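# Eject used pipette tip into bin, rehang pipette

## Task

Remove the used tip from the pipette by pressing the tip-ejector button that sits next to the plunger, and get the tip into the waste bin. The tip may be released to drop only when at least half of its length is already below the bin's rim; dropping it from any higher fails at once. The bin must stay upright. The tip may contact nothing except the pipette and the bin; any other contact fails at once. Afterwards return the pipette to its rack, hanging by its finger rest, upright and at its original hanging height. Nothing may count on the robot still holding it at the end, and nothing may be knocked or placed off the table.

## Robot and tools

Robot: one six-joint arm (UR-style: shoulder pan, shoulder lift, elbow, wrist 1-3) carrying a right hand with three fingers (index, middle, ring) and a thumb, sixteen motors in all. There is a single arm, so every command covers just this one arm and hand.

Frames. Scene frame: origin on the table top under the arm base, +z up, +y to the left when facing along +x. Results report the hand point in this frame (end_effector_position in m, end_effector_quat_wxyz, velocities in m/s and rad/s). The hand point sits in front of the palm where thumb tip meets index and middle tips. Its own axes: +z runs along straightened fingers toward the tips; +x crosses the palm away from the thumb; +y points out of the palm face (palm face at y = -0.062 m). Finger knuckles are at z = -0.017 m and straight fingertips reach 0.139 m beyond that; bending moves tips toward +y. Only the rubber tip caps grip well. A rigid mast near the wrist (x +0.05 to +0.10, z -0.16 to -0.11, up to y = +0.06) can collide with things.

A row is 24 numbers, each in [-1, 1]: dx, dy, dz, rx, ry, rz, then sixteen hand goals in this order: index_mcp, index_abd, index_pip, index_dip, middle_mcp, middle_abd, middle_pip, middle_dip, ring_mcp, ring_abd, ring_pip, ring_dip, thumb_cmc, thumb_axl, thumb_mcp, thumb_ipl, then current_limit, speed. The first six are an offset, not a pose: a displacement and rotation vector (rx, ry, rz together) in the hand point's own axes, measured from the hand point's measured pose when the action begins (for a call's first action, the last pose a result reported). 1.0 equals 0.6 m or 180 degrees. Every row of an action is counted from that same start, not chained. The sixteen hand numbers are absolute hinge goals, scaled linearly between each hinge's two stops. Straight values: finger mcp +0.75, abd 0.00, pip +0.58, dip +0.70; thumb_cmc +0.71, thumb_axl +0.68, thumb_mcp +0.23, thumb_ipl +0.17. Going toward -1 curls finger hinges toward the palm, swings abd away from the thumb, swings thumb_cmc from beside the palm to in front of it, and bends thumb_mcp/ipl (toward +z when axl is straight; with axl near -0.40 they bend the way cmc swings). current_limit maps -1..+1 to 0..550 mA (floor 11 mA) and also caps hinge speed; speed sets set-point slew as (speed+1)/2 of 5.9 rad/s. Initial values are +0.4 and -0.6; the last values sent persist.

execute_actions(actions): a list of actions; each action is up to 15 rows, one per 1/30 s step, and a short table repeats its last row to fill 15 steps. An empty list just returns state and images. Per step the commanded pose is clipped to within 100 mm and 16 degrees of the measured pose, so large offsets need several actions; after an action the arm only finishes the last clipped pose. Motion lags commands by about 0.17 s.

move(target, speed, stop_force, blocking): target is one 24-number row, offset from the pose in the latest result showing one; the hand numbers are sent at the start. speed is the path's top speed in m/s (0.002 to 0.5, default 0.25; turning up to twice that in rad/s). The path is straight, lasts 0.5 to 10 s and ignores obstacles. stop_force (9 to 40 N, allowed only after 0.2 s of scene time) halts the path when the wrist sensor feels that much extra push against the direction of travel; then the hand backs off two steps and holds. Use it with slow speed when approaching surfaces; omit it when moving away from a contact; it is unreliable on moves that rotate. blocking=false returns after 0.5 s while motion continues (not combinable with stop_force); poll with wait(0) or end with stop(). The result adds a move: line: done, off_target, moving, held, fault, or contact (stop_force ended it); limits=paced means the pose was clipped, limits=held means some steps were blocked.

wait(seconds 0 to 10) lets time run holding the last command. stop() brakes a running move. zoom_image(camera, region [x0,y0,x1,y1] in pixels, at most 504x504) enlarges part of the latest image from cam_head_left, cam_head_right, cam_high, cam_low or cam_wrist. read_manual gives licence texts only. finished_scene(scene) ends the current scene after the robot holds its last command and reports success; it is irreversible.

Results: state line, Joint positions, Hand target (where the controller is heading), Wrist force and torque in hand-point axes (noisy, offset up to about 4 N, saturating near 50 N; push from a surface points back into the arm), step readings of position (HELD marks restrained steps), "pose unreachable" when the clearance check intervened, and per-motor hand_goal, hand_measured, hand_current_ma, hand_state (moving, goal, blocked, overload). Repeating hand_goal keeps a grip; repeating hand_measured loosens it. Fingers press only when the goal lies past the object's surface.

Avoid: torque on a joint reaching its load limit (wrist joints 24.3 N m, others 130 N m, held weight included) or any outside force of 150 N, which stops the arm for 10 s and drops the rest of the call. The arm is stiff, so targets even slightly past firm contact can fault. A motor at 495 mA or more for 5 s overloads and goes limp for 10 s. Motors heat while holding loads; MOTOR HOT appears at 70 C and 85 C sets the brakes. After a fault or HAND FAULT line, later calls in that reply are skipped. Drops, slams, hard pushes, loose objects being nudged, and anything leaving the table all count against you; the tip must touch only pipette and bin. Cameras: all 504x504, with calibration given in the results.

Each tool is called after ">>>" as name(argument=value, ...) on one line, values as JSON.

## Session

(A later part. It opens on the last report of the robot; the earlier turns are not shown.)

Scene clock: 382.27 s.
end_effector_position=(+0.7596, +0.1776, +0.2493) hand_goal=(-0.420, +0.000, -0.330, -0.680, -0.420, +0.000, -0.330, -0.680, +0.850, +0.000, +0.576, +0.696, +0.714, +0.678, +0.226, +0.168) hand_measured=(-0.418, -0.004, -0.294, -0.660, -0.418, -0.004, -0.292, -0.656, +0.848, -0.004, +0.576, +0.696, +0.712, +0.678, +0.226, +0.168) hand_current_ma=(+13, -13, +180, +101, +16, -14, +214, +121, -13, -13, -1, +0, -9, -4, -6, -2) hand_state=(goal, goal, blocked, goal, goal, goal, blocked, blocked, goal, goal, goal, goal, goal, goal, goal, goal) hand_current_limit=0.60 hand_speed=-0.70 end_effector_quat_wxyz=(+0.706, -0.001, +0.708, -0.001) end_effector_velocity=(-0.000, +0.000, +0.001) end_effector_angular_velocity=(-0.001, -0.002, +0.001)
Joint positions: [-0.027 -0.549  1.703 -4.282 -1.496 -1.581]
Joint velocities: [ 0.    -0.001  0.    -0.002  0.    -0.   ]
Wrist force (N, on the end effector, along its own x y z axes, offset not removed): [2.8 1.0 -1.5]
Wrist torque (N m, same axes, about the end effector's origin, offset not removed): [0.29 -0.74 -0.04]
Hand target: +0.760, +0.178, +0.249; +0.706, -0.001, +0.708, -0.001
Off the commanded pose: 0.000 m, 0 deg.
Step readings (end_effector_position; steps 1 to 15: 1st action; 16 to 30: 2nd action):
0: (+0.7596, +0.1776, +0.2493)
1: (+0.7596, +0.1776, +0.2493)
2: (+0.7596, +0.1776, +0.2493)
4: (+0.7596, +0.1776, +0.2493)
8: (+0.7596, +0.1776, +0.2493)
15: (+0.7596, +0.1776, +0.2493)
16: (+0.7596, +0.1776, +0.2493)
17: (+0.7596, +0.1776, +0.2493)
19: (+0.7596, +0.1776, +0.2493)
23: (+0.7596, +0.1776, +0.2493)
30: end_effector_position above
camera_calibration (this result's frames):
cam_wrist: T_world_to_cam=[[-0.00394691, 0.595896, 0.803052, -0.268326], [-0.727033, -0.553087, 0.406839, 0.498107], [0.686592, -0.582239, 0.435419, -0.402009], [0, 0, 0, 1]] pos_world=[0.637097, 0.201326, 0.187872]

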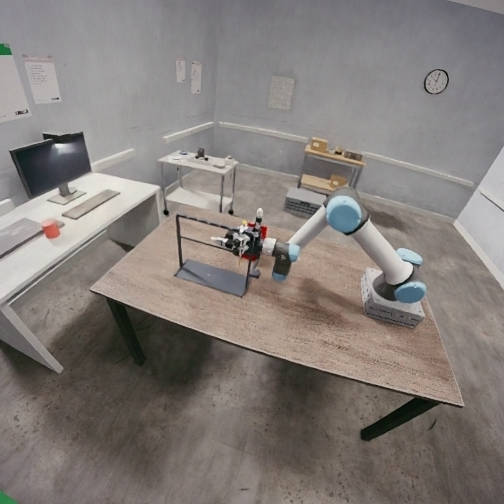

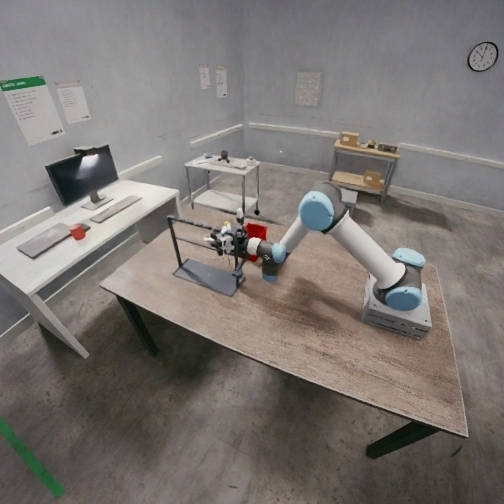

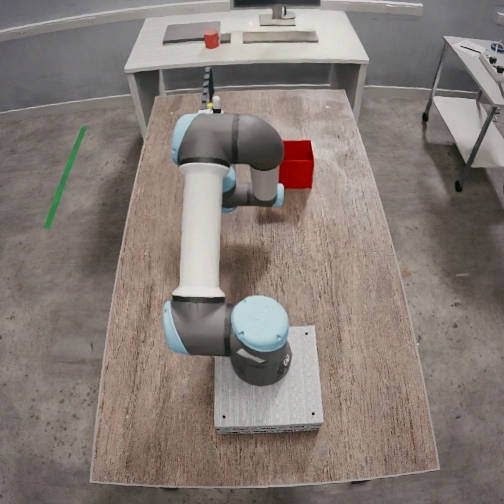

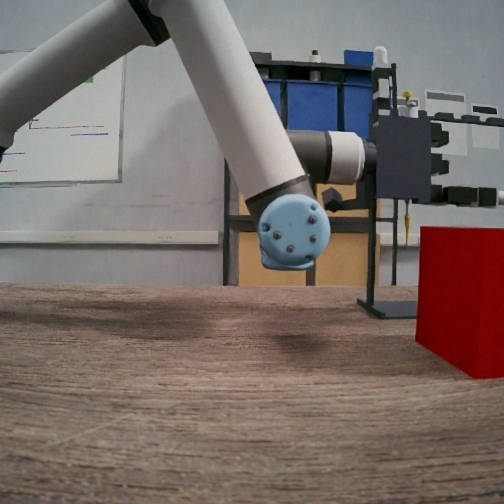

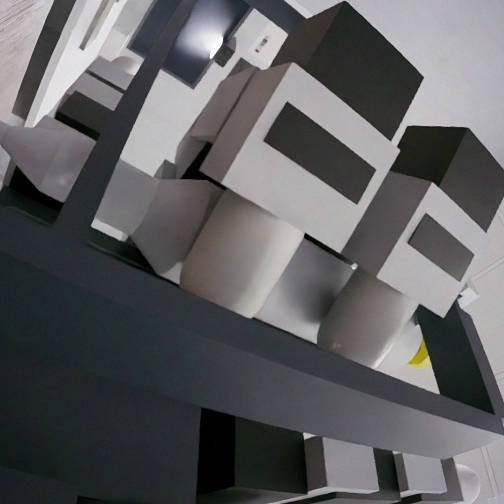

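>>> execute_actions(actions=[[[0,0,0,0,0,0,-0.445,0,-0.37,-0.73,-0.445,0,-0.365,-0.725,0.85,0,0.576,0.696,0.714,0.678,0.226,0.168,0.7,-0.8]]])

>>> zoom_image(camera="cam_low", region=[385, 85, 435, 135])

Scene clock: 391.07 s.
end_effector_position=(+0.7596, +0.1776, +0.2493) hand_goal=(-0.444, +0.000, -0.370, -0.730, -0.444, +0.000, -0.364, -0.724, +0.850, +0.000, +0.576, +0.696, +0.714, +0.678, +0.226, +0.168) hand_measured=(-0.420, -0.004, -0.302, -0.660, -0.422, -0.004, -0.300, -0.656, +0.848, -0.004, +0.576, +0.696, +0.712, +0.678, +0.226, +0.168) hand_current_ma=(+139, -14, +345, +355, +115, -14, +352, +344, -13, -13, -1, +0, -9, -4, -6, -2) hand_state=(blocked, goal, blocked, blocked, blocked, goal, blocked, blocked, goal, goal, goal, goal, goal, goal, goal, goal) hand_current_limit=0.70 hand_speed=-0.80 end_effector_quat_wxyz=(+0.706, -0.001, +0.708, -0.001) end_effector_velocity=(+0.000, +0.000, +0.001) end_effector_angular_velocity=(+0.001, -0.002, +0.000)
Joint positions: [-0.027 -0.549  1.703 -4.282 -1.496 -1.581]
Joint velocities: [ 0.    -0.001 -0.002  0.001  0.     0.001]
Wrist force (N, on the end effector, along its own x y z axes, offset not removed): [-2.0 2.0 4.6]
Wrist torque (N m, same axes, about the end effector's origin, offset not removed): [-0.01 -0.17 0.00]
Hand target: +0.760, +0.178, +0.249; +0.706, -0.001, +0.708, -0.001
Off the commanded pose: 0.000 m, 0 deg.
Step readings (end_effector_position):
0: (+0.7596, +0.1776, +0.2493)
1: (+0.7596, +0.1776, +0.2493)
2: (+0.7596, +0.1776, +0.2493)
4: (+0.7596, +0.1776, +0.2493)
8: (+0.7596, +0.1776, +0.2493)
15: end_effector_position above
camera_calibration (this result's frames):
cam_wrist: T_world_to_cam=[[-0.0039506, 0.595881, 0.803063, -0.268326], [-0.727035, -0.553095, 0.406825, 0.498113], [0.68659, -0.582247, 0.435411, -0.402006], [0, 0, 0, 1]] pos_world=[0.637098, 0.201326, 0.187876]

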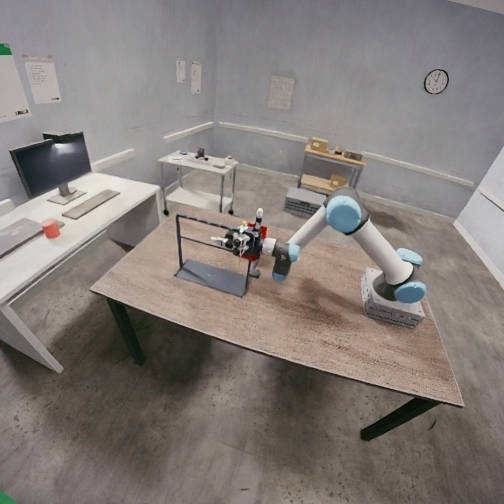

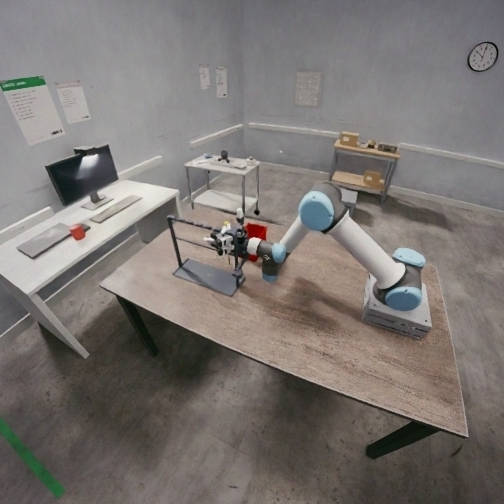

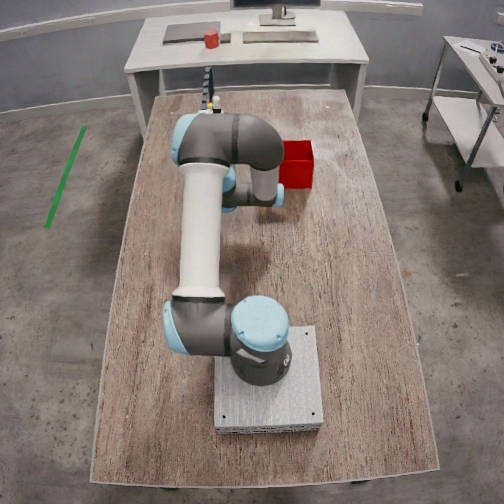

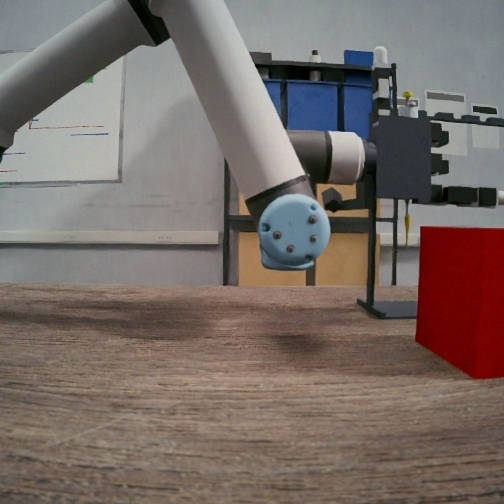

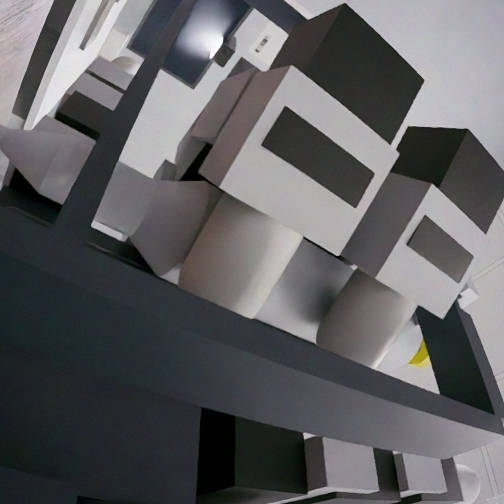

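Region (385, 85, 435, 135) of cam_low's 504x504 image, scaled by 10.080, with more detail than that image has.

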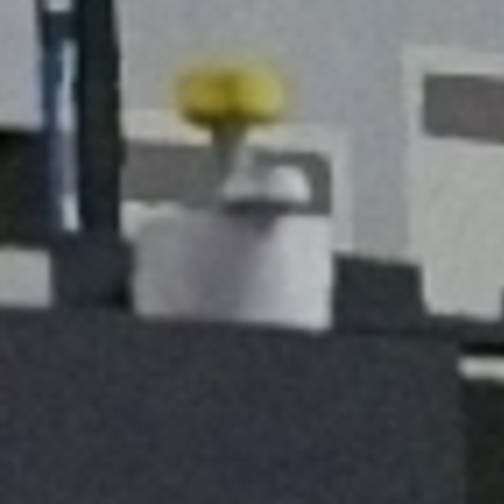

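>>> move(target=[-0.0133, 0, 0, 0, 0, 0, -0.445, 0, -0.37, -0.73, -0.445, 0, -0.365, -0.725, 0.85, 0, 0.576, 0.696, 0.714, 0.678, 0.226, 0.168, 0.7, -0.8], speed=0.01)

>>> zoom_image(camera="cam_wrist", region=[360, 240, 504, 420])

>>> zoom_image(camera="cam_head_right", region=[205, 210, 255, 260])

>>> zoom_image(camera="cam_low", region=[375, 75, 455, 155])

Scene clock: 401.87 s.
end_effector_position=(+0.7597, +0.1776, +0.2570) hand_goal=(-0.444, +0.000, -0.370, -0.730, -0.444, +0.000, -0.364, -0.724, +0.850, +0.000, +0.576, +0.696, +0.714, +0.678, +0.226, +0.168) hand_measured=(-0.420, -0.004, -0.302, -0.660, -0.424, -0.004, -0.302, -0.656, +0.848, -0.004, +0.576, +0.696, +0.712, +0.678, +0.226, +0.168) hand_current_ma=(+139, -14, +345, +355, +110, -14, +343, +344, -13, -13, -1, +0, -9, -4, -6, -2) hand_state=(blocked, goal, blocked, blocked, blocked, goal, blocked, blocked, goal, goal, goal, goal, goal, goal, goal, goal) hand_current_limit=0.70 hand_speed=-0.80 end_effector_quat_wxyz=(+0.706, -0.001, +0.708, -0.001) end_effector_velocity=(+0.000, +0.000, +0.001) end_effector_angular_velocity=(+0.000, +0.002, +0.000)
Joint positions: [-0.027 -0.566  1.709 -4.271 -1.496 -1.581]
Joint velocities: [ 0.    -0.004  0.002  0.004 -0.     0.   ]
Wrist force (N, on the end effector, along its own x y z axes, offset not removed): [1.0 2.0 -1.3]
Wrist torque (N m, same axes, about the end effector's origin, offset not removed): [0.37 -0.32 -0.16]
Hand target: +0.760, +0.178, +0.257; +0.706, -0.001, +0.708, -0.001
Off the commanded pose: 0.000 m, 0 deg.
move: done
camera_calibration (this result's frames):
cam_wrist: T_world_to_cam=[[-0.0039594, 0.595883, 0.803061, -0.274582], [-0.727039, -0.553094, 0.406819, 0.494981], [0.686585, -0.582246, 0.43542, -0.405409], [0, 0, 0, 1]] pos_world=[0.63713, 0.201342, 0.195661]

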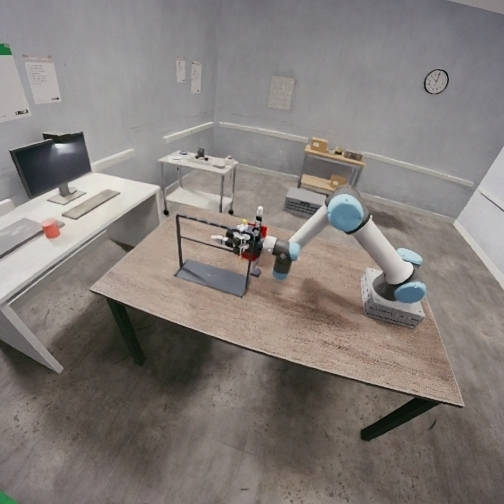

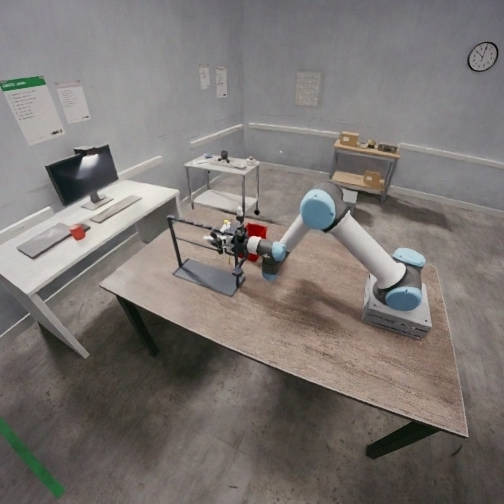

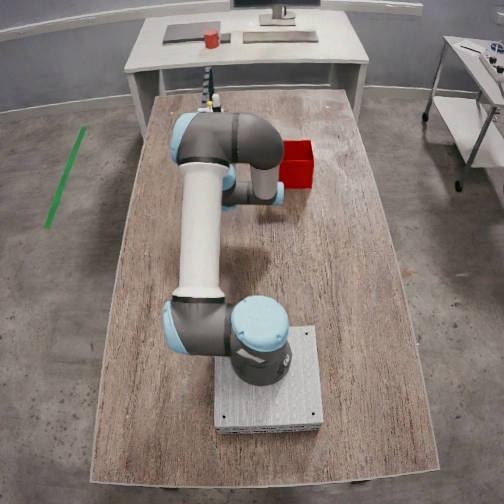

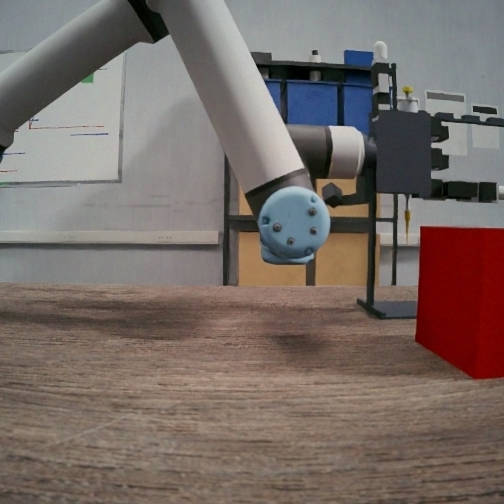

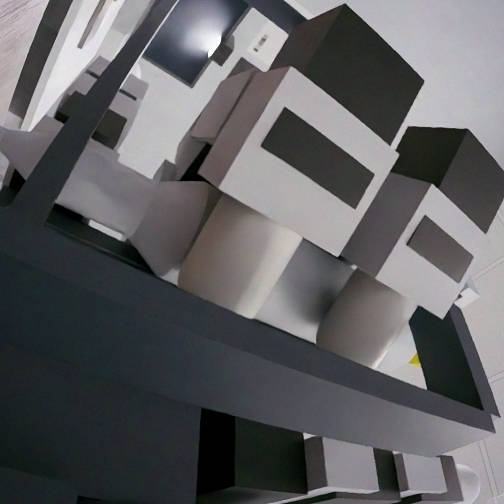

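Region (360, 240, 504, 420) of cam_wrist's 504x504 image, scaled by 2.800, with more detail than that image has; it fills the left 403 columns of this view, and the rest is white.

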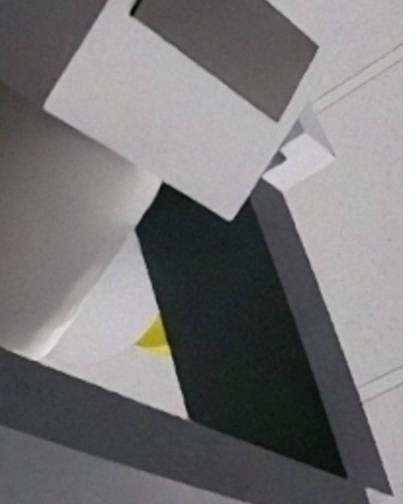

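Region (205, 210, 255, 260) of cam_head_right's 504x504 image, scaled by 10.080, with more detail than that image has.

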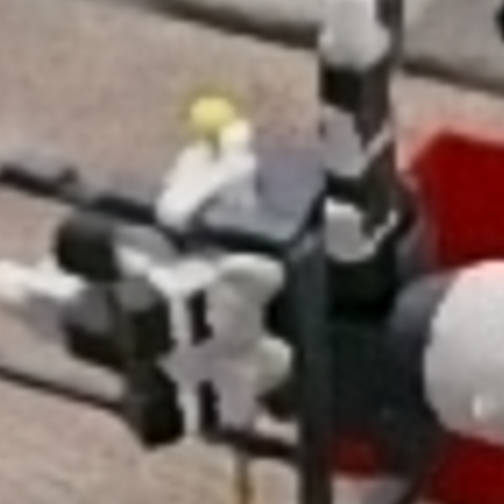

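Region (375, 75, 455, 155) of cam_low's 504x504 image, scaled by 6.300, with more detail than that image has.

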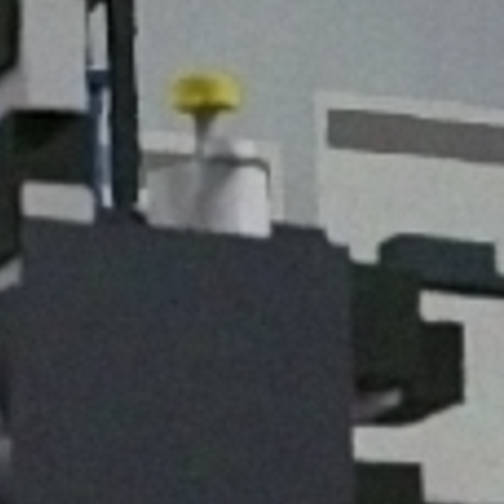

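>>> move(target=[0, -0.045, 0, 0, 0, 0, -0.445, 0, -0.37, -0.73, -0.445, 0, -0.365, -0.725, 0.85, 0, 0.576, 0.696, 0.714, 0.678, 0.226, 0.168, 0.7, -0.8], speed=0.02)

>>> zoom_image(camera="cam_head_right", region=[200, 200, 260, 270])

Scene clock: 422.27 s.
end_effector_position=(+0.7597, +0.1508, +0.2571) hand_goal=(-0.444, +0.000, -0.370, -0.730, -0.444, +0.000, -0.364, -0.724, +0.850, +0.000, +0.576, +0.696, +0.714, +0.678, +0.226, +0.168) hand_measured=(-0.420, -0.004, -0.302, -0.660, -0.424, -0.004, -0.302, -0.656, +0.848, -0.004, +0.576, +0.696, +0.712, +0.678, +0.226, +0.168) hand_current_ma=(+139, -14, +345, +355, +110, -14, +343, +344, -13, -13, -1, +0, -9, -4, -6, -2) hand_state=(blocked, goal, blocked, blocked, blocked, goal, blocked, blocked, goal, goal, goal, goal, goal, goal, goal, goal) hand_current_limit=0.70 hand_speed=-0.80 end_effector_quat_wxyz=(+0.706, -0.001, +0.708, -0.001) end_effector_velocity=(-0.000, -0.002, -0.001) end_effector_angular_velocity=(+0.000, +0.003, -0.000)
Joint positions: [-0.078 -0.571  1.722 -4.28  -1.445 -1.581]
Joint velocities: [-0.004  0.     0.003 -0.     0.004  0.   ]
Wrist force (N, on the end effector, along its own x y z axes, offset not removed): [3.9 2.5 -0.7]
Wrist torque (N m, same axes, about the end effector's origin, offset not removed): [0.24 -0.64 0.06]
Hand target: +0.760, +0.151, +0.257; +0.706, -0.001, +0.708, -0.001
Off the commanded pose: 0.000 m, 0 deg.
move: done
camera_calibration (this result's frames):
cam_wrist: T_world_to_cam=[[-0.0039519, 0.595873, 0.803069, -0.258673], [-0.727047, -0.553088, 0.406811, 0.480153], [0.686576, -0.582261, 0.435414, -0.421033], [0, 0, 0, 1]] pos_world=[0.637143, 0.174552, 0.195724]

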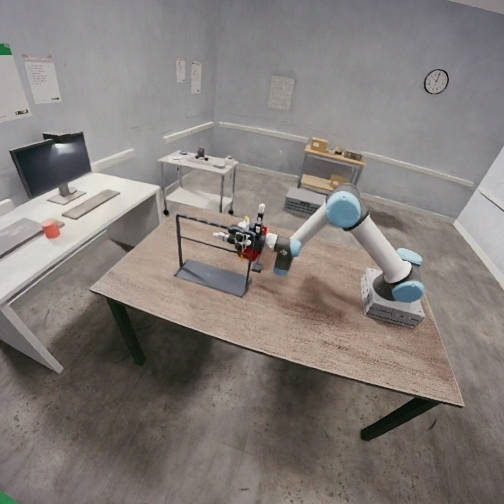

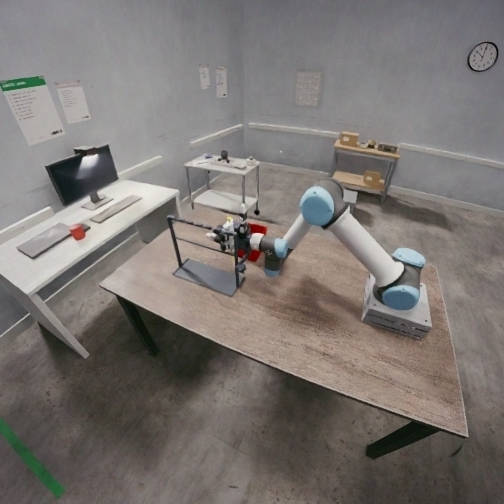

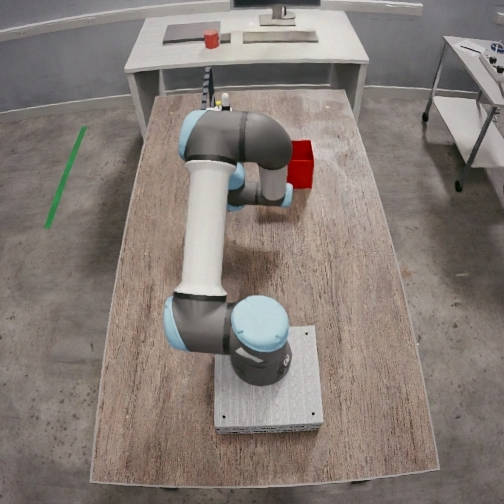

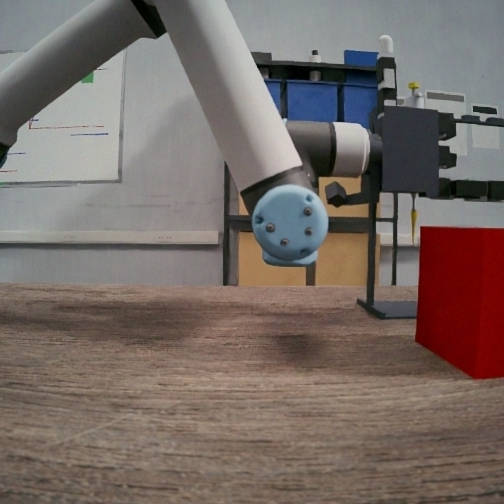

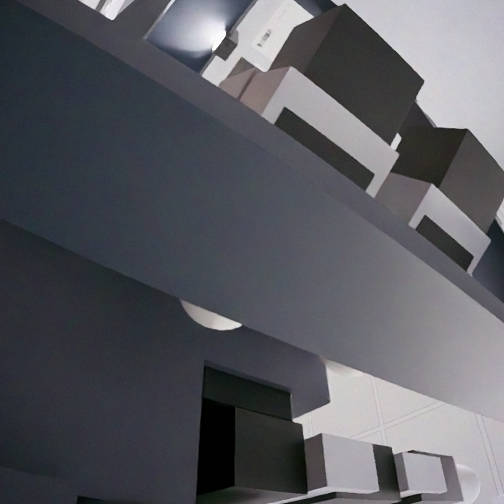

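Region (200, 200, 260, 270) of cam_head_right's 504x504 image, scaled by 7.200, with more detail than that image has; it fills the left 432 columns of this view, and the rest is white.

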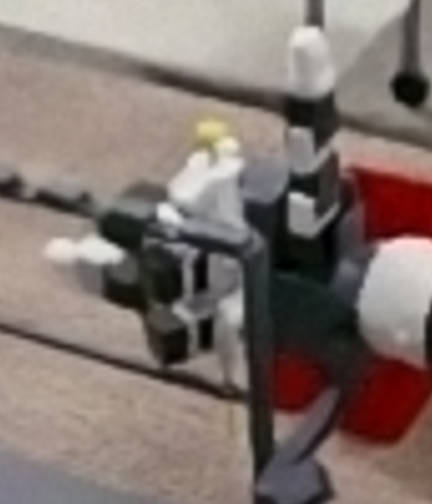

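>>> move(target=[0, -0.07, 0, 0, 0, 0, -0.445, 0, -0.37, -0.73, -0.445, 0, -0.365, -0.725, 0.85, 0, 0.576, 0.696, 0.714, 0.678, 0.226, 0.168, 0.7, -0.8], speed=0.08)

>>> move(target=[-0.085, -0.145, 0, 0, 0, 0, -0.445, 0, -0.37, -0.73, -0.445, 0, -0.365, -0.725, 0.85, 0, 0.576, 0.696, 0.714, 0.678, 0.226, 0.168, 0.7, -0.8], speed=0.12)

Scene clock: 452.70 s.
end_effector_position=(+0.7597, +0.1090, +0.2572) hand_goal=(-0.444, +0.000, -0.370, -0.730, -0.444, +0.000, -0.364, -0.724, +0.850, +0.000, +0.576, +0.696, +0.714, +0.678, +0.226, +0.168) hand_measured=(-0.420, -0.004, -0.302, -0.660, -0.424, -0.004, -0.302, -0.656, +0.848, -0.004, +0.576, +0.696, +0.712, +0.678, +0.226, +0.168) hand_current_ma=(+139, -14, +345, +355, +110, -14, +343, +344, -12, -13, -1, +0, -9, -4, -6, -2) hand_state=(blocked, goal, blocked, blocked, blocked, goal, blocked, blocked, goal, goal, goal, goal, goal, goal, goal, goal) hand_current_limit=0.70 hand_speed=-0.80 end_effector_quat_wxyz=(+0.706, -0.001, +0.708, -0.001) end_effector_velocity=(+0.000, -0.002, +0.000) end_effector_angular_velocity=(+0.001, +0.000, +0.001)
Joint positions: [-0.158 -0.575  1.734 -4.287 -1.365 -1.582]
Joint velocities: [-0.003  0.    -0.001  0.001  0.004  0.001]
Wrist force (N, on the end effector, along its own x y z axes, offset not removed): [2.0 2.3 0.9]
Wrist torque (N m, same axes, about the end effector's origin, offset not removed): [0.25 -0.46 0.03]
Hand target: +0.760, +0.109, +0.257; +0.706, -0.001, +0.708, -0.001
Off the commanded pose: 0.000 m, 0 deg.
move: done
camera_calibration (this result's frames):
cam_wrist: T_world_to_cam=[[-0.00393898, 0.595858, 0.80308, -0.233852], [-0.727063, -0.553077, 0.406798, 0.457026], [0.686559, -0.582288, 0.435405, -0.445403], [0, 0, 0, 1]] pos_world=[0.637161, 0.132761, 0.195816]

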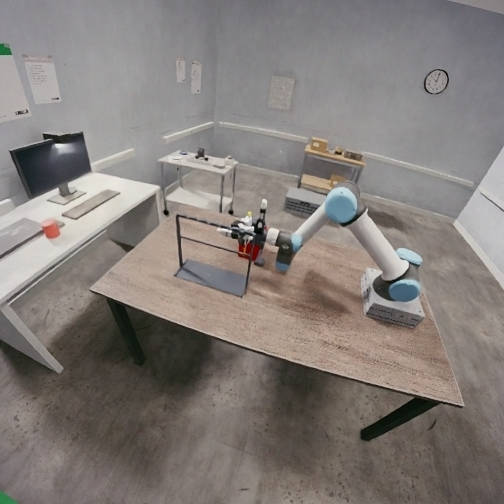

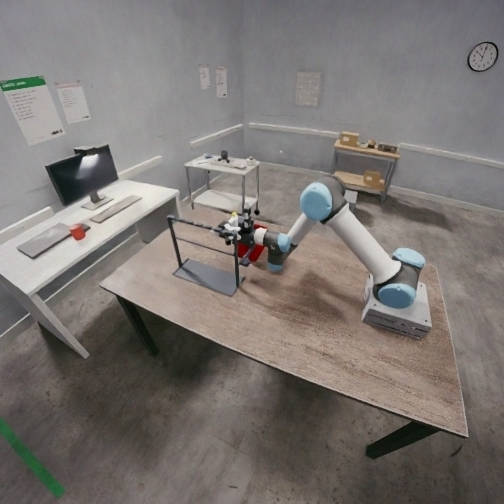

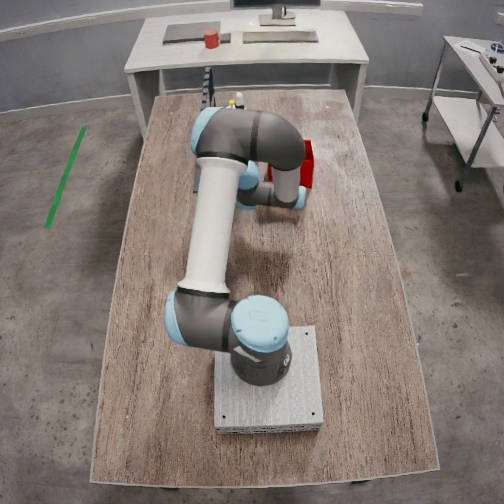

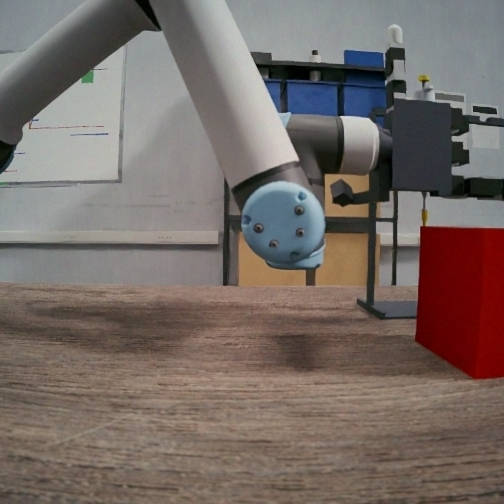

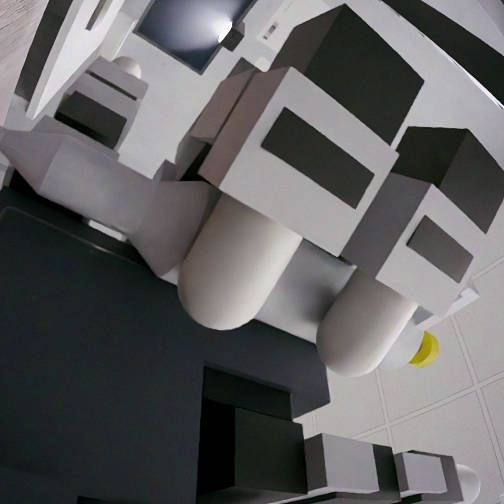

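Scene clock: 454.03 s.
end_effector_position=(+0.7599, +0.0222, +0.3083) hand_goal=(-0.444, +0.000, -0.370, -0.730, -0.444, +0.000, -0.364, -0.724, +0.850, +0.000, +0.576, +0.696, +0.714, +0.678, +0.226, +0.168) hand_measured=(-0.420, -0.004, -0.302, -0.660, -0.424, -0.004, -0.302, -0.656, +0.848, -0.004, +0.576, +0.696, +0.712, +0.678, +0.226, +0.168) hand_current_ma=(+139, -14, +345, +355, +110, -14, +343, +344, -10, -14, -1, +0, -8, -4, -6, -2) hand_state=(blocked, goal, blocked, blocked, blocked, goal, blocked, blocked, goal, goal, goal, goal, goal, goal, goal, goal) hand_current_limit=0.70 hand_speed=-0.80 end_effector_quat_wxyz=(+0.706, -0.001, +0.708, -0.001) end_effector_velocity=(+0.000, -0.001, +0.001) end_effector_angular_velocity=(-0.001, -0.001, +0.001)
Joint positions: [-0.318 -0.682  1.755 -4.2   -1.205 -1.585]
Joint velocities: [-0.002 -0.002 -0.001  0.002  0.003 -0.001]
Wrist force (N, on the end effector, along its own x y z axes, offset not removed): [2.9 1.7 -0.7]
Wrist torque (N m, same axes, about the end effector's origin, offset not removed): [0.12 -0.61 0.04]
Hand target: +0.760, +0.022, +0.308; +0.706, -0.001, +0.708, -0.001
Off the commanded pose: 0.000 m, 0 deg.
move: done
camera_calibration (this result's frames):
cam_wrist: T_world_to_cam=[[-0.00392921, 0.595817, 0.80311, -0.223207], [-0.727087, -0.553073, 0.406761, 0.38847], [0.686534, -0.582333, 0.435384, -0.518272], [0, 0, 0, 1]] pos_world=[0.637386, 0.0460359, 0.246893]

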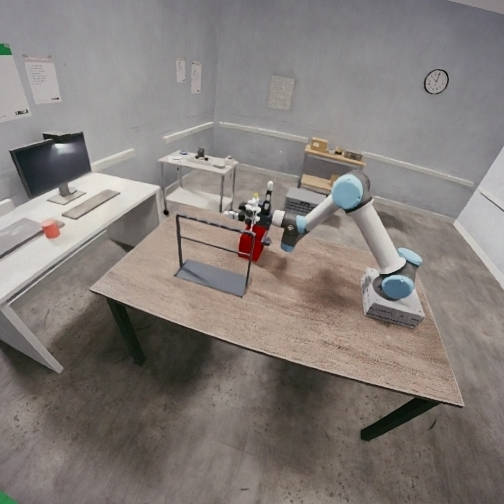

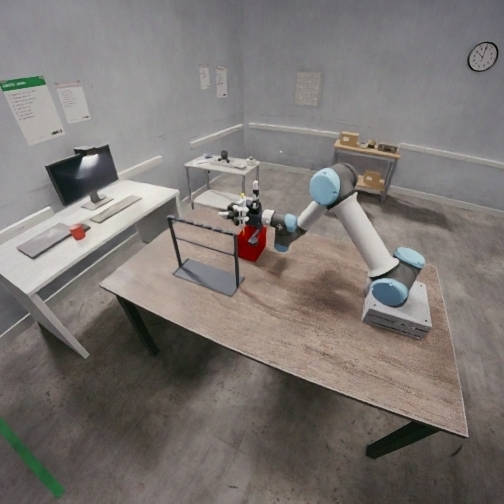

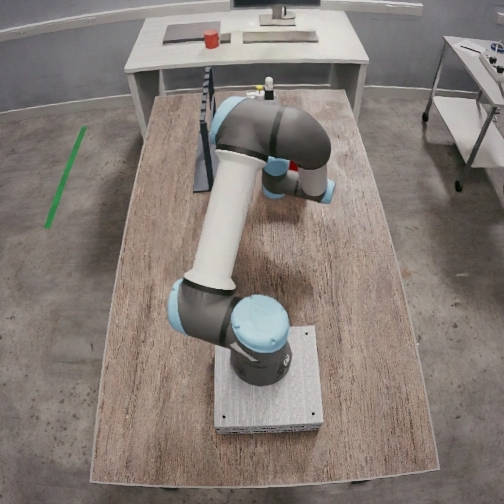

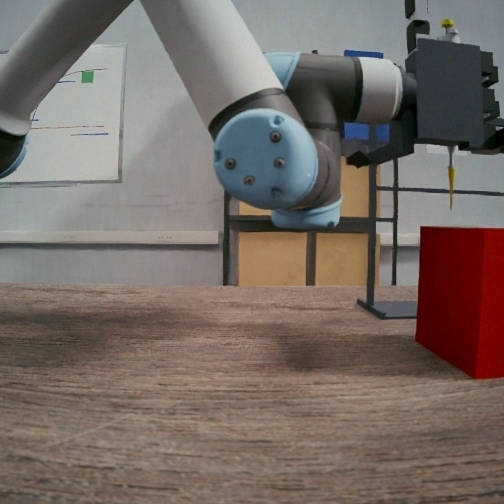

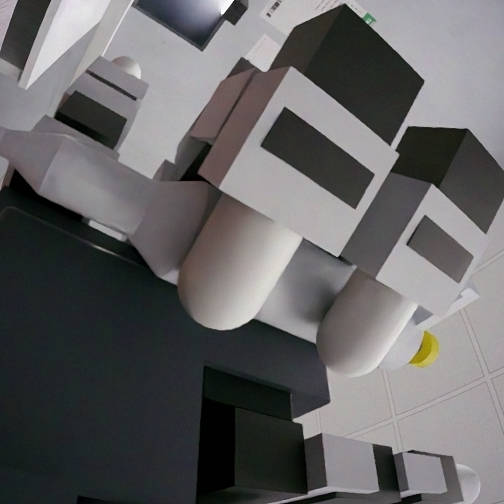

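>>> move(target=[0, -0.125, 0, 0, 0, 0, -0.445, 0, -0.37, -0.73, -0.445, 0, -0.365, -0.725, 0.85, 0, 0.576, 0.696, 0.714, 0.678, 0.226, 0.168, 0.7, -0.8], speed=0.12)

>>> zoom_image(camera="cam_head_left", region=[220, 170, 310, 270])

>>> zoom_image(camera="cam_head_right", region=[210, 170, 300, 270])

Scene clock: 465.27 s.
end_effector_position=(+0.7599, -0.0526, +0.3084) hand_goal=(-0.444, +0.000, -0.370, -0.730, -0.444, +0.000, -0.364, -0.724, +0.850, +0.000, +0.576, +0.696, +0.714, +0.678, +0.226, +0.168) hand_measured=(-0.420, -0.004, -0.302, -0.660, -0.424, -0.004, -0.302, -0.656, +0.848, -0.004, +0.576, +0.696, +0.712, +0.678, +0.226, +0.168) hand_current_ma=(+139, -14, +345, +355, +110, -14, +343, +344, -10, -14, -1, +0, -8, -4, -6, -2) hand_state=(blocked, goal, blocked, blocked, blocked, goal, blocked, blocked, goal, goal, goal, goal, goal, goal, goal, goal) hand_current_limit=0.70 hand_speed=-0.80 end_effector_quat_wxyz=(+0.706, -0.001, +0.708, -0.001) end_effector_velocity=(-0.000, -0.002, -0.000) end_effector_angular_velocity=(-0.001, -0.001, +0.000)
Joint positions: [-0.447 -0.667  1.71  -4.17  -1.076 -1.587]
Joint velocities: [-0.004  0.001 -0.002 -0.     0.004 -0.   ]
Wrist force (N, on the end effector, along its own x y z axes, offset not removed): [-1.3 1.3 -0.6]
Wrist torque (N m, same axes, about the end effector's origin, offset not removed): [0.19 -0.04 -0.41]
Hand target: +0.760, -0.053, +0.308; +0.706, -0.001, +0.708, -0.001
Off the commanded pose: 0.000 m, 0 deg.
move: done
camera_calibration (this result's frames):
cam_wrist: T_world_to_cam=[[-0.00391714, 0.595793, 0.803128, -0.178768], [-0.72711, -0.553061, 0.406737, 0.34707], [0.68651, -0.582369, 0.435374, -0.561883], [0, 0, 0, 1]] pos_world=[0.637396, -0.0287636, 0.247037]

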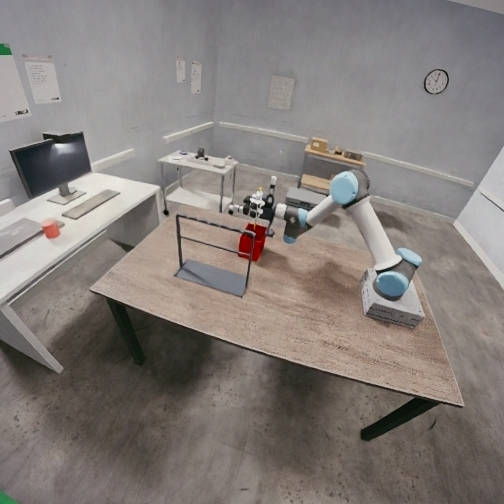

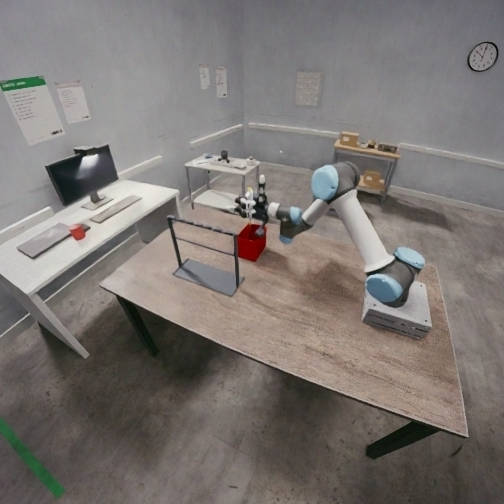

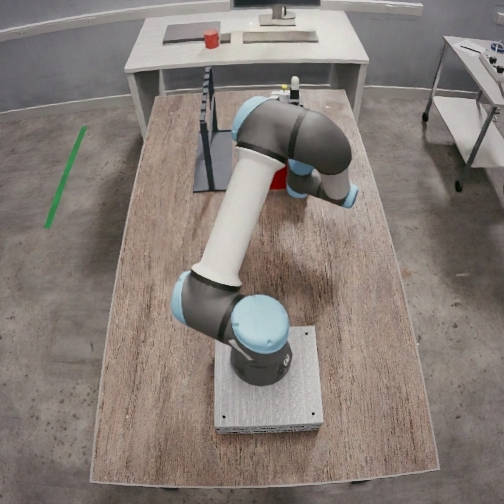

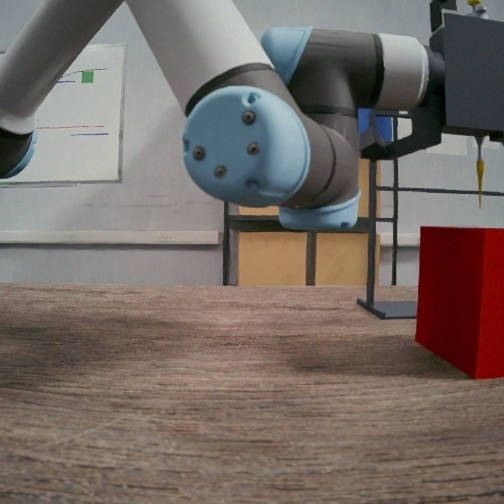

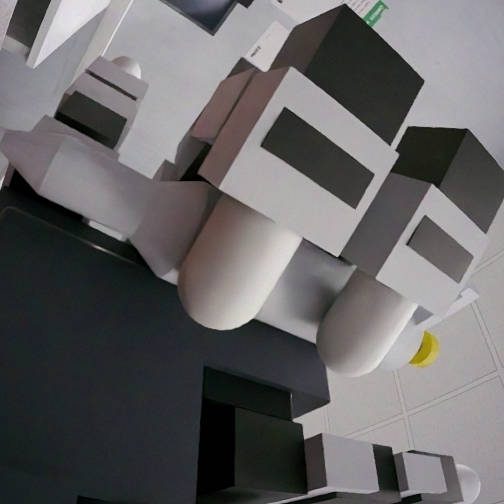

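Region (220, 170, 310, 270) of cam_head_left's 504x504 image, scaled by 5.040, with more detail than that image has; it fills the left 454 columns of this view, and the rest is white.

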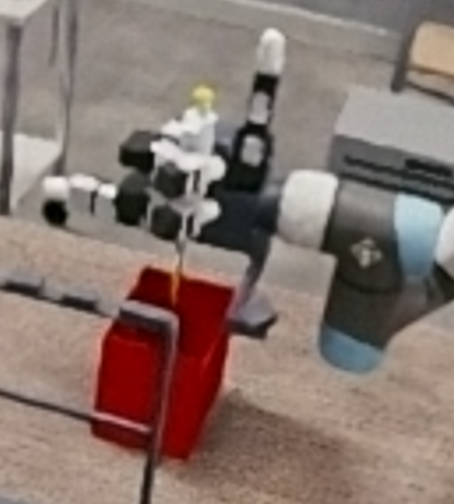

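Region (210, 170, 300, 270) of cam_head_right's 504x504 image, scaled by 5.040, with more detail than that image has; it fills the left 454 columns of this view, and the rest is white.

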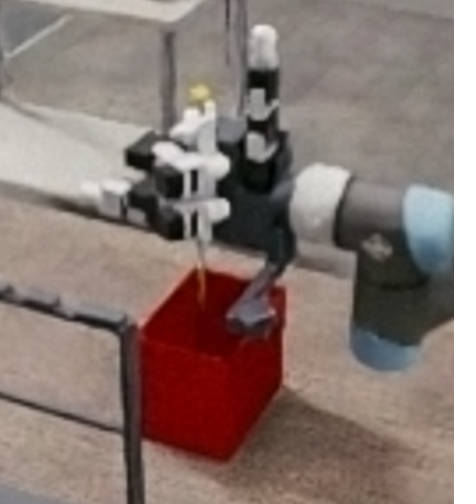

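>>> move(target=[0.105, 0, 0, 0, 0, 0, -0.445, 0, -0.37, -0.73, -0.445, 0, -0.365, -0.725, 0.85, 0, 0.576, 0.696, 0.714, 0.678, 0.226, 0.168, 0.7, -0.8], speed=0.08)

>>> zoom_image(camera="cam_low", region=[380, 0, 504, 250])

Scene clock: 476.03 s.
end_effector_position=(+0.7597, -0.0526, +0.2456) hand_goal=(-0.444, +0.000, -0.370, -0.730, -0.444, +0.000, -0.364, -0.724, +0.850, +0.000, +0.576, +0.696, +0.714, +0.678, +0.226, +0.168) hand_measured=(-0.420, -0.004, -0.302, -0.660, -0.424, -0.004, -0.302, -0.656, +0.848, -0.004, +0.576, +0.696, +0.712, +0.678, +0.226, +0.168) hand_current_ma=(+139, -14, +345, +355, +110, -14, +343, +344, -10, -14, -1, +0, -8, -4, -6, -2) hand_state=(blocked, goal, blocked, blocked, blocked, goal, blocked, blocked, goal, goal, goal, goal, goal, goal, goal, goal) hand_current_limit=0.70 hand_speed=-0.80 end_effector_quat_wxyz=(+0.706, -0.001, +0.708, -0.001) end_effector_velocity=(+0.000, -0.001, -0.002) end_effector_angular_velocity=(+0.000, -0.000, -0.002)
Joint positions: [-0.449 -0.536  1.672 -4.263 -1.074 -1.587]
Joint velocities: [-0.001  0.006 -0.003 -0.003 -0.     0.001]
Wrist force (N, on the end effector, along its own x y z axes, offset not removed): [2.1 0.9 -0.4]
Wrist torque (N m, same axes, about the end effector's origin, offset not removed): [0.28 -0.47 -0.08]
Hand target: +0.760, -0.053, +0.245; +0.706, -0.001, +0.708, -0.001
Off the commanded pose: 0.000 m, 0 deg.
move: done
camera_calibration (this result's frames):
cam_wrist: T_world_to_cam=[[-0.00389234, 0.59607, 0.802923, -0.128209], [-0.727098, -0.55292, 0.406949, 0.372343], [0.686522, -0.58222, 0.435554, -0.534446], [0, 0, 0, 1]] pos_world=[0.63714, -0.0288679, 0.184197]

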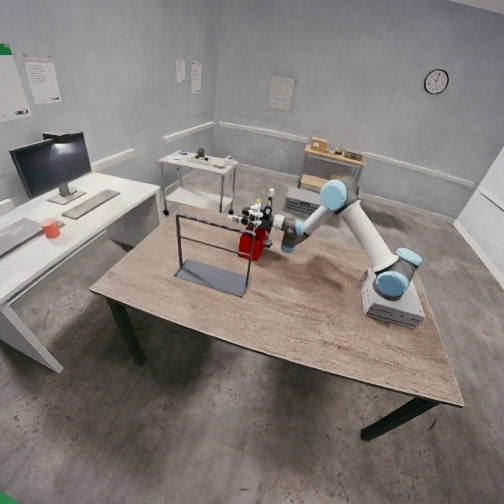

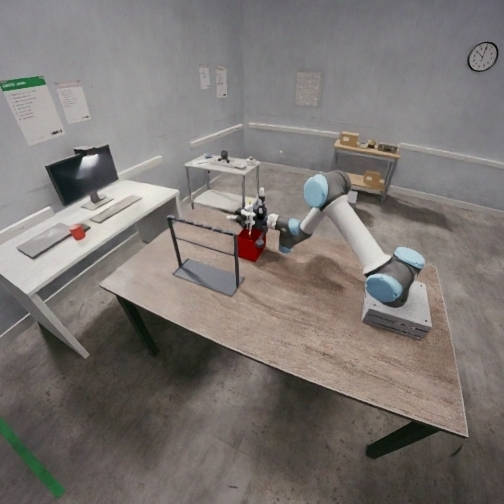

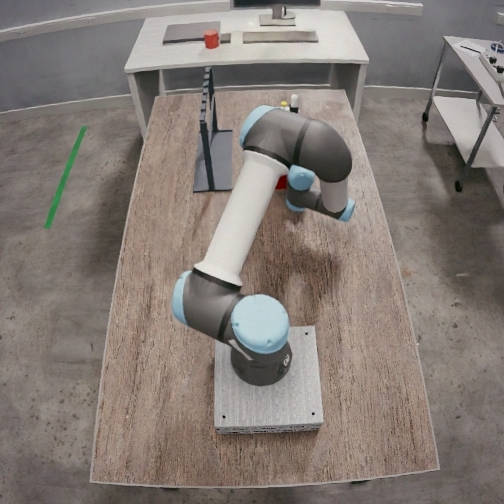

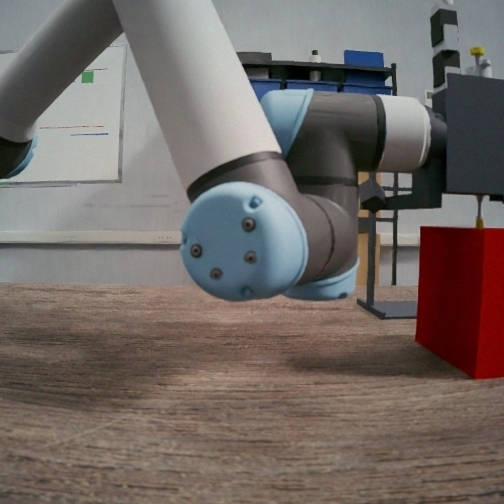

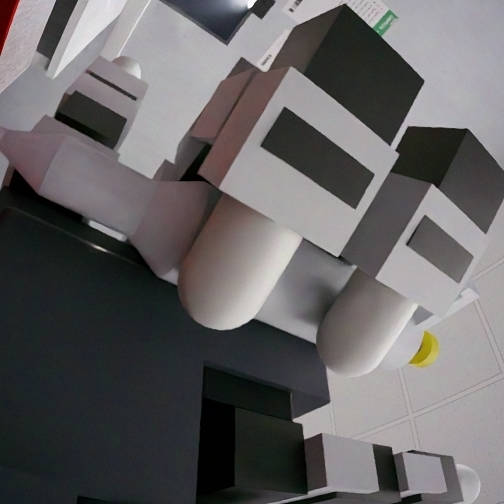

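Region (380, 0, 504, 250) of cam_low's 504x504 image, scaled by 2.016, with more detail than that image has; it fills the left 250 columns of this view, and the rest is white.

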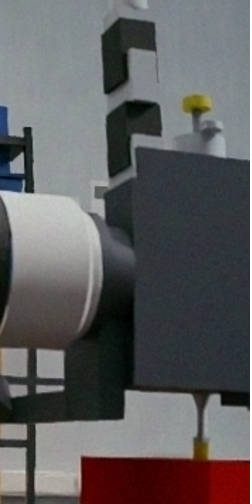

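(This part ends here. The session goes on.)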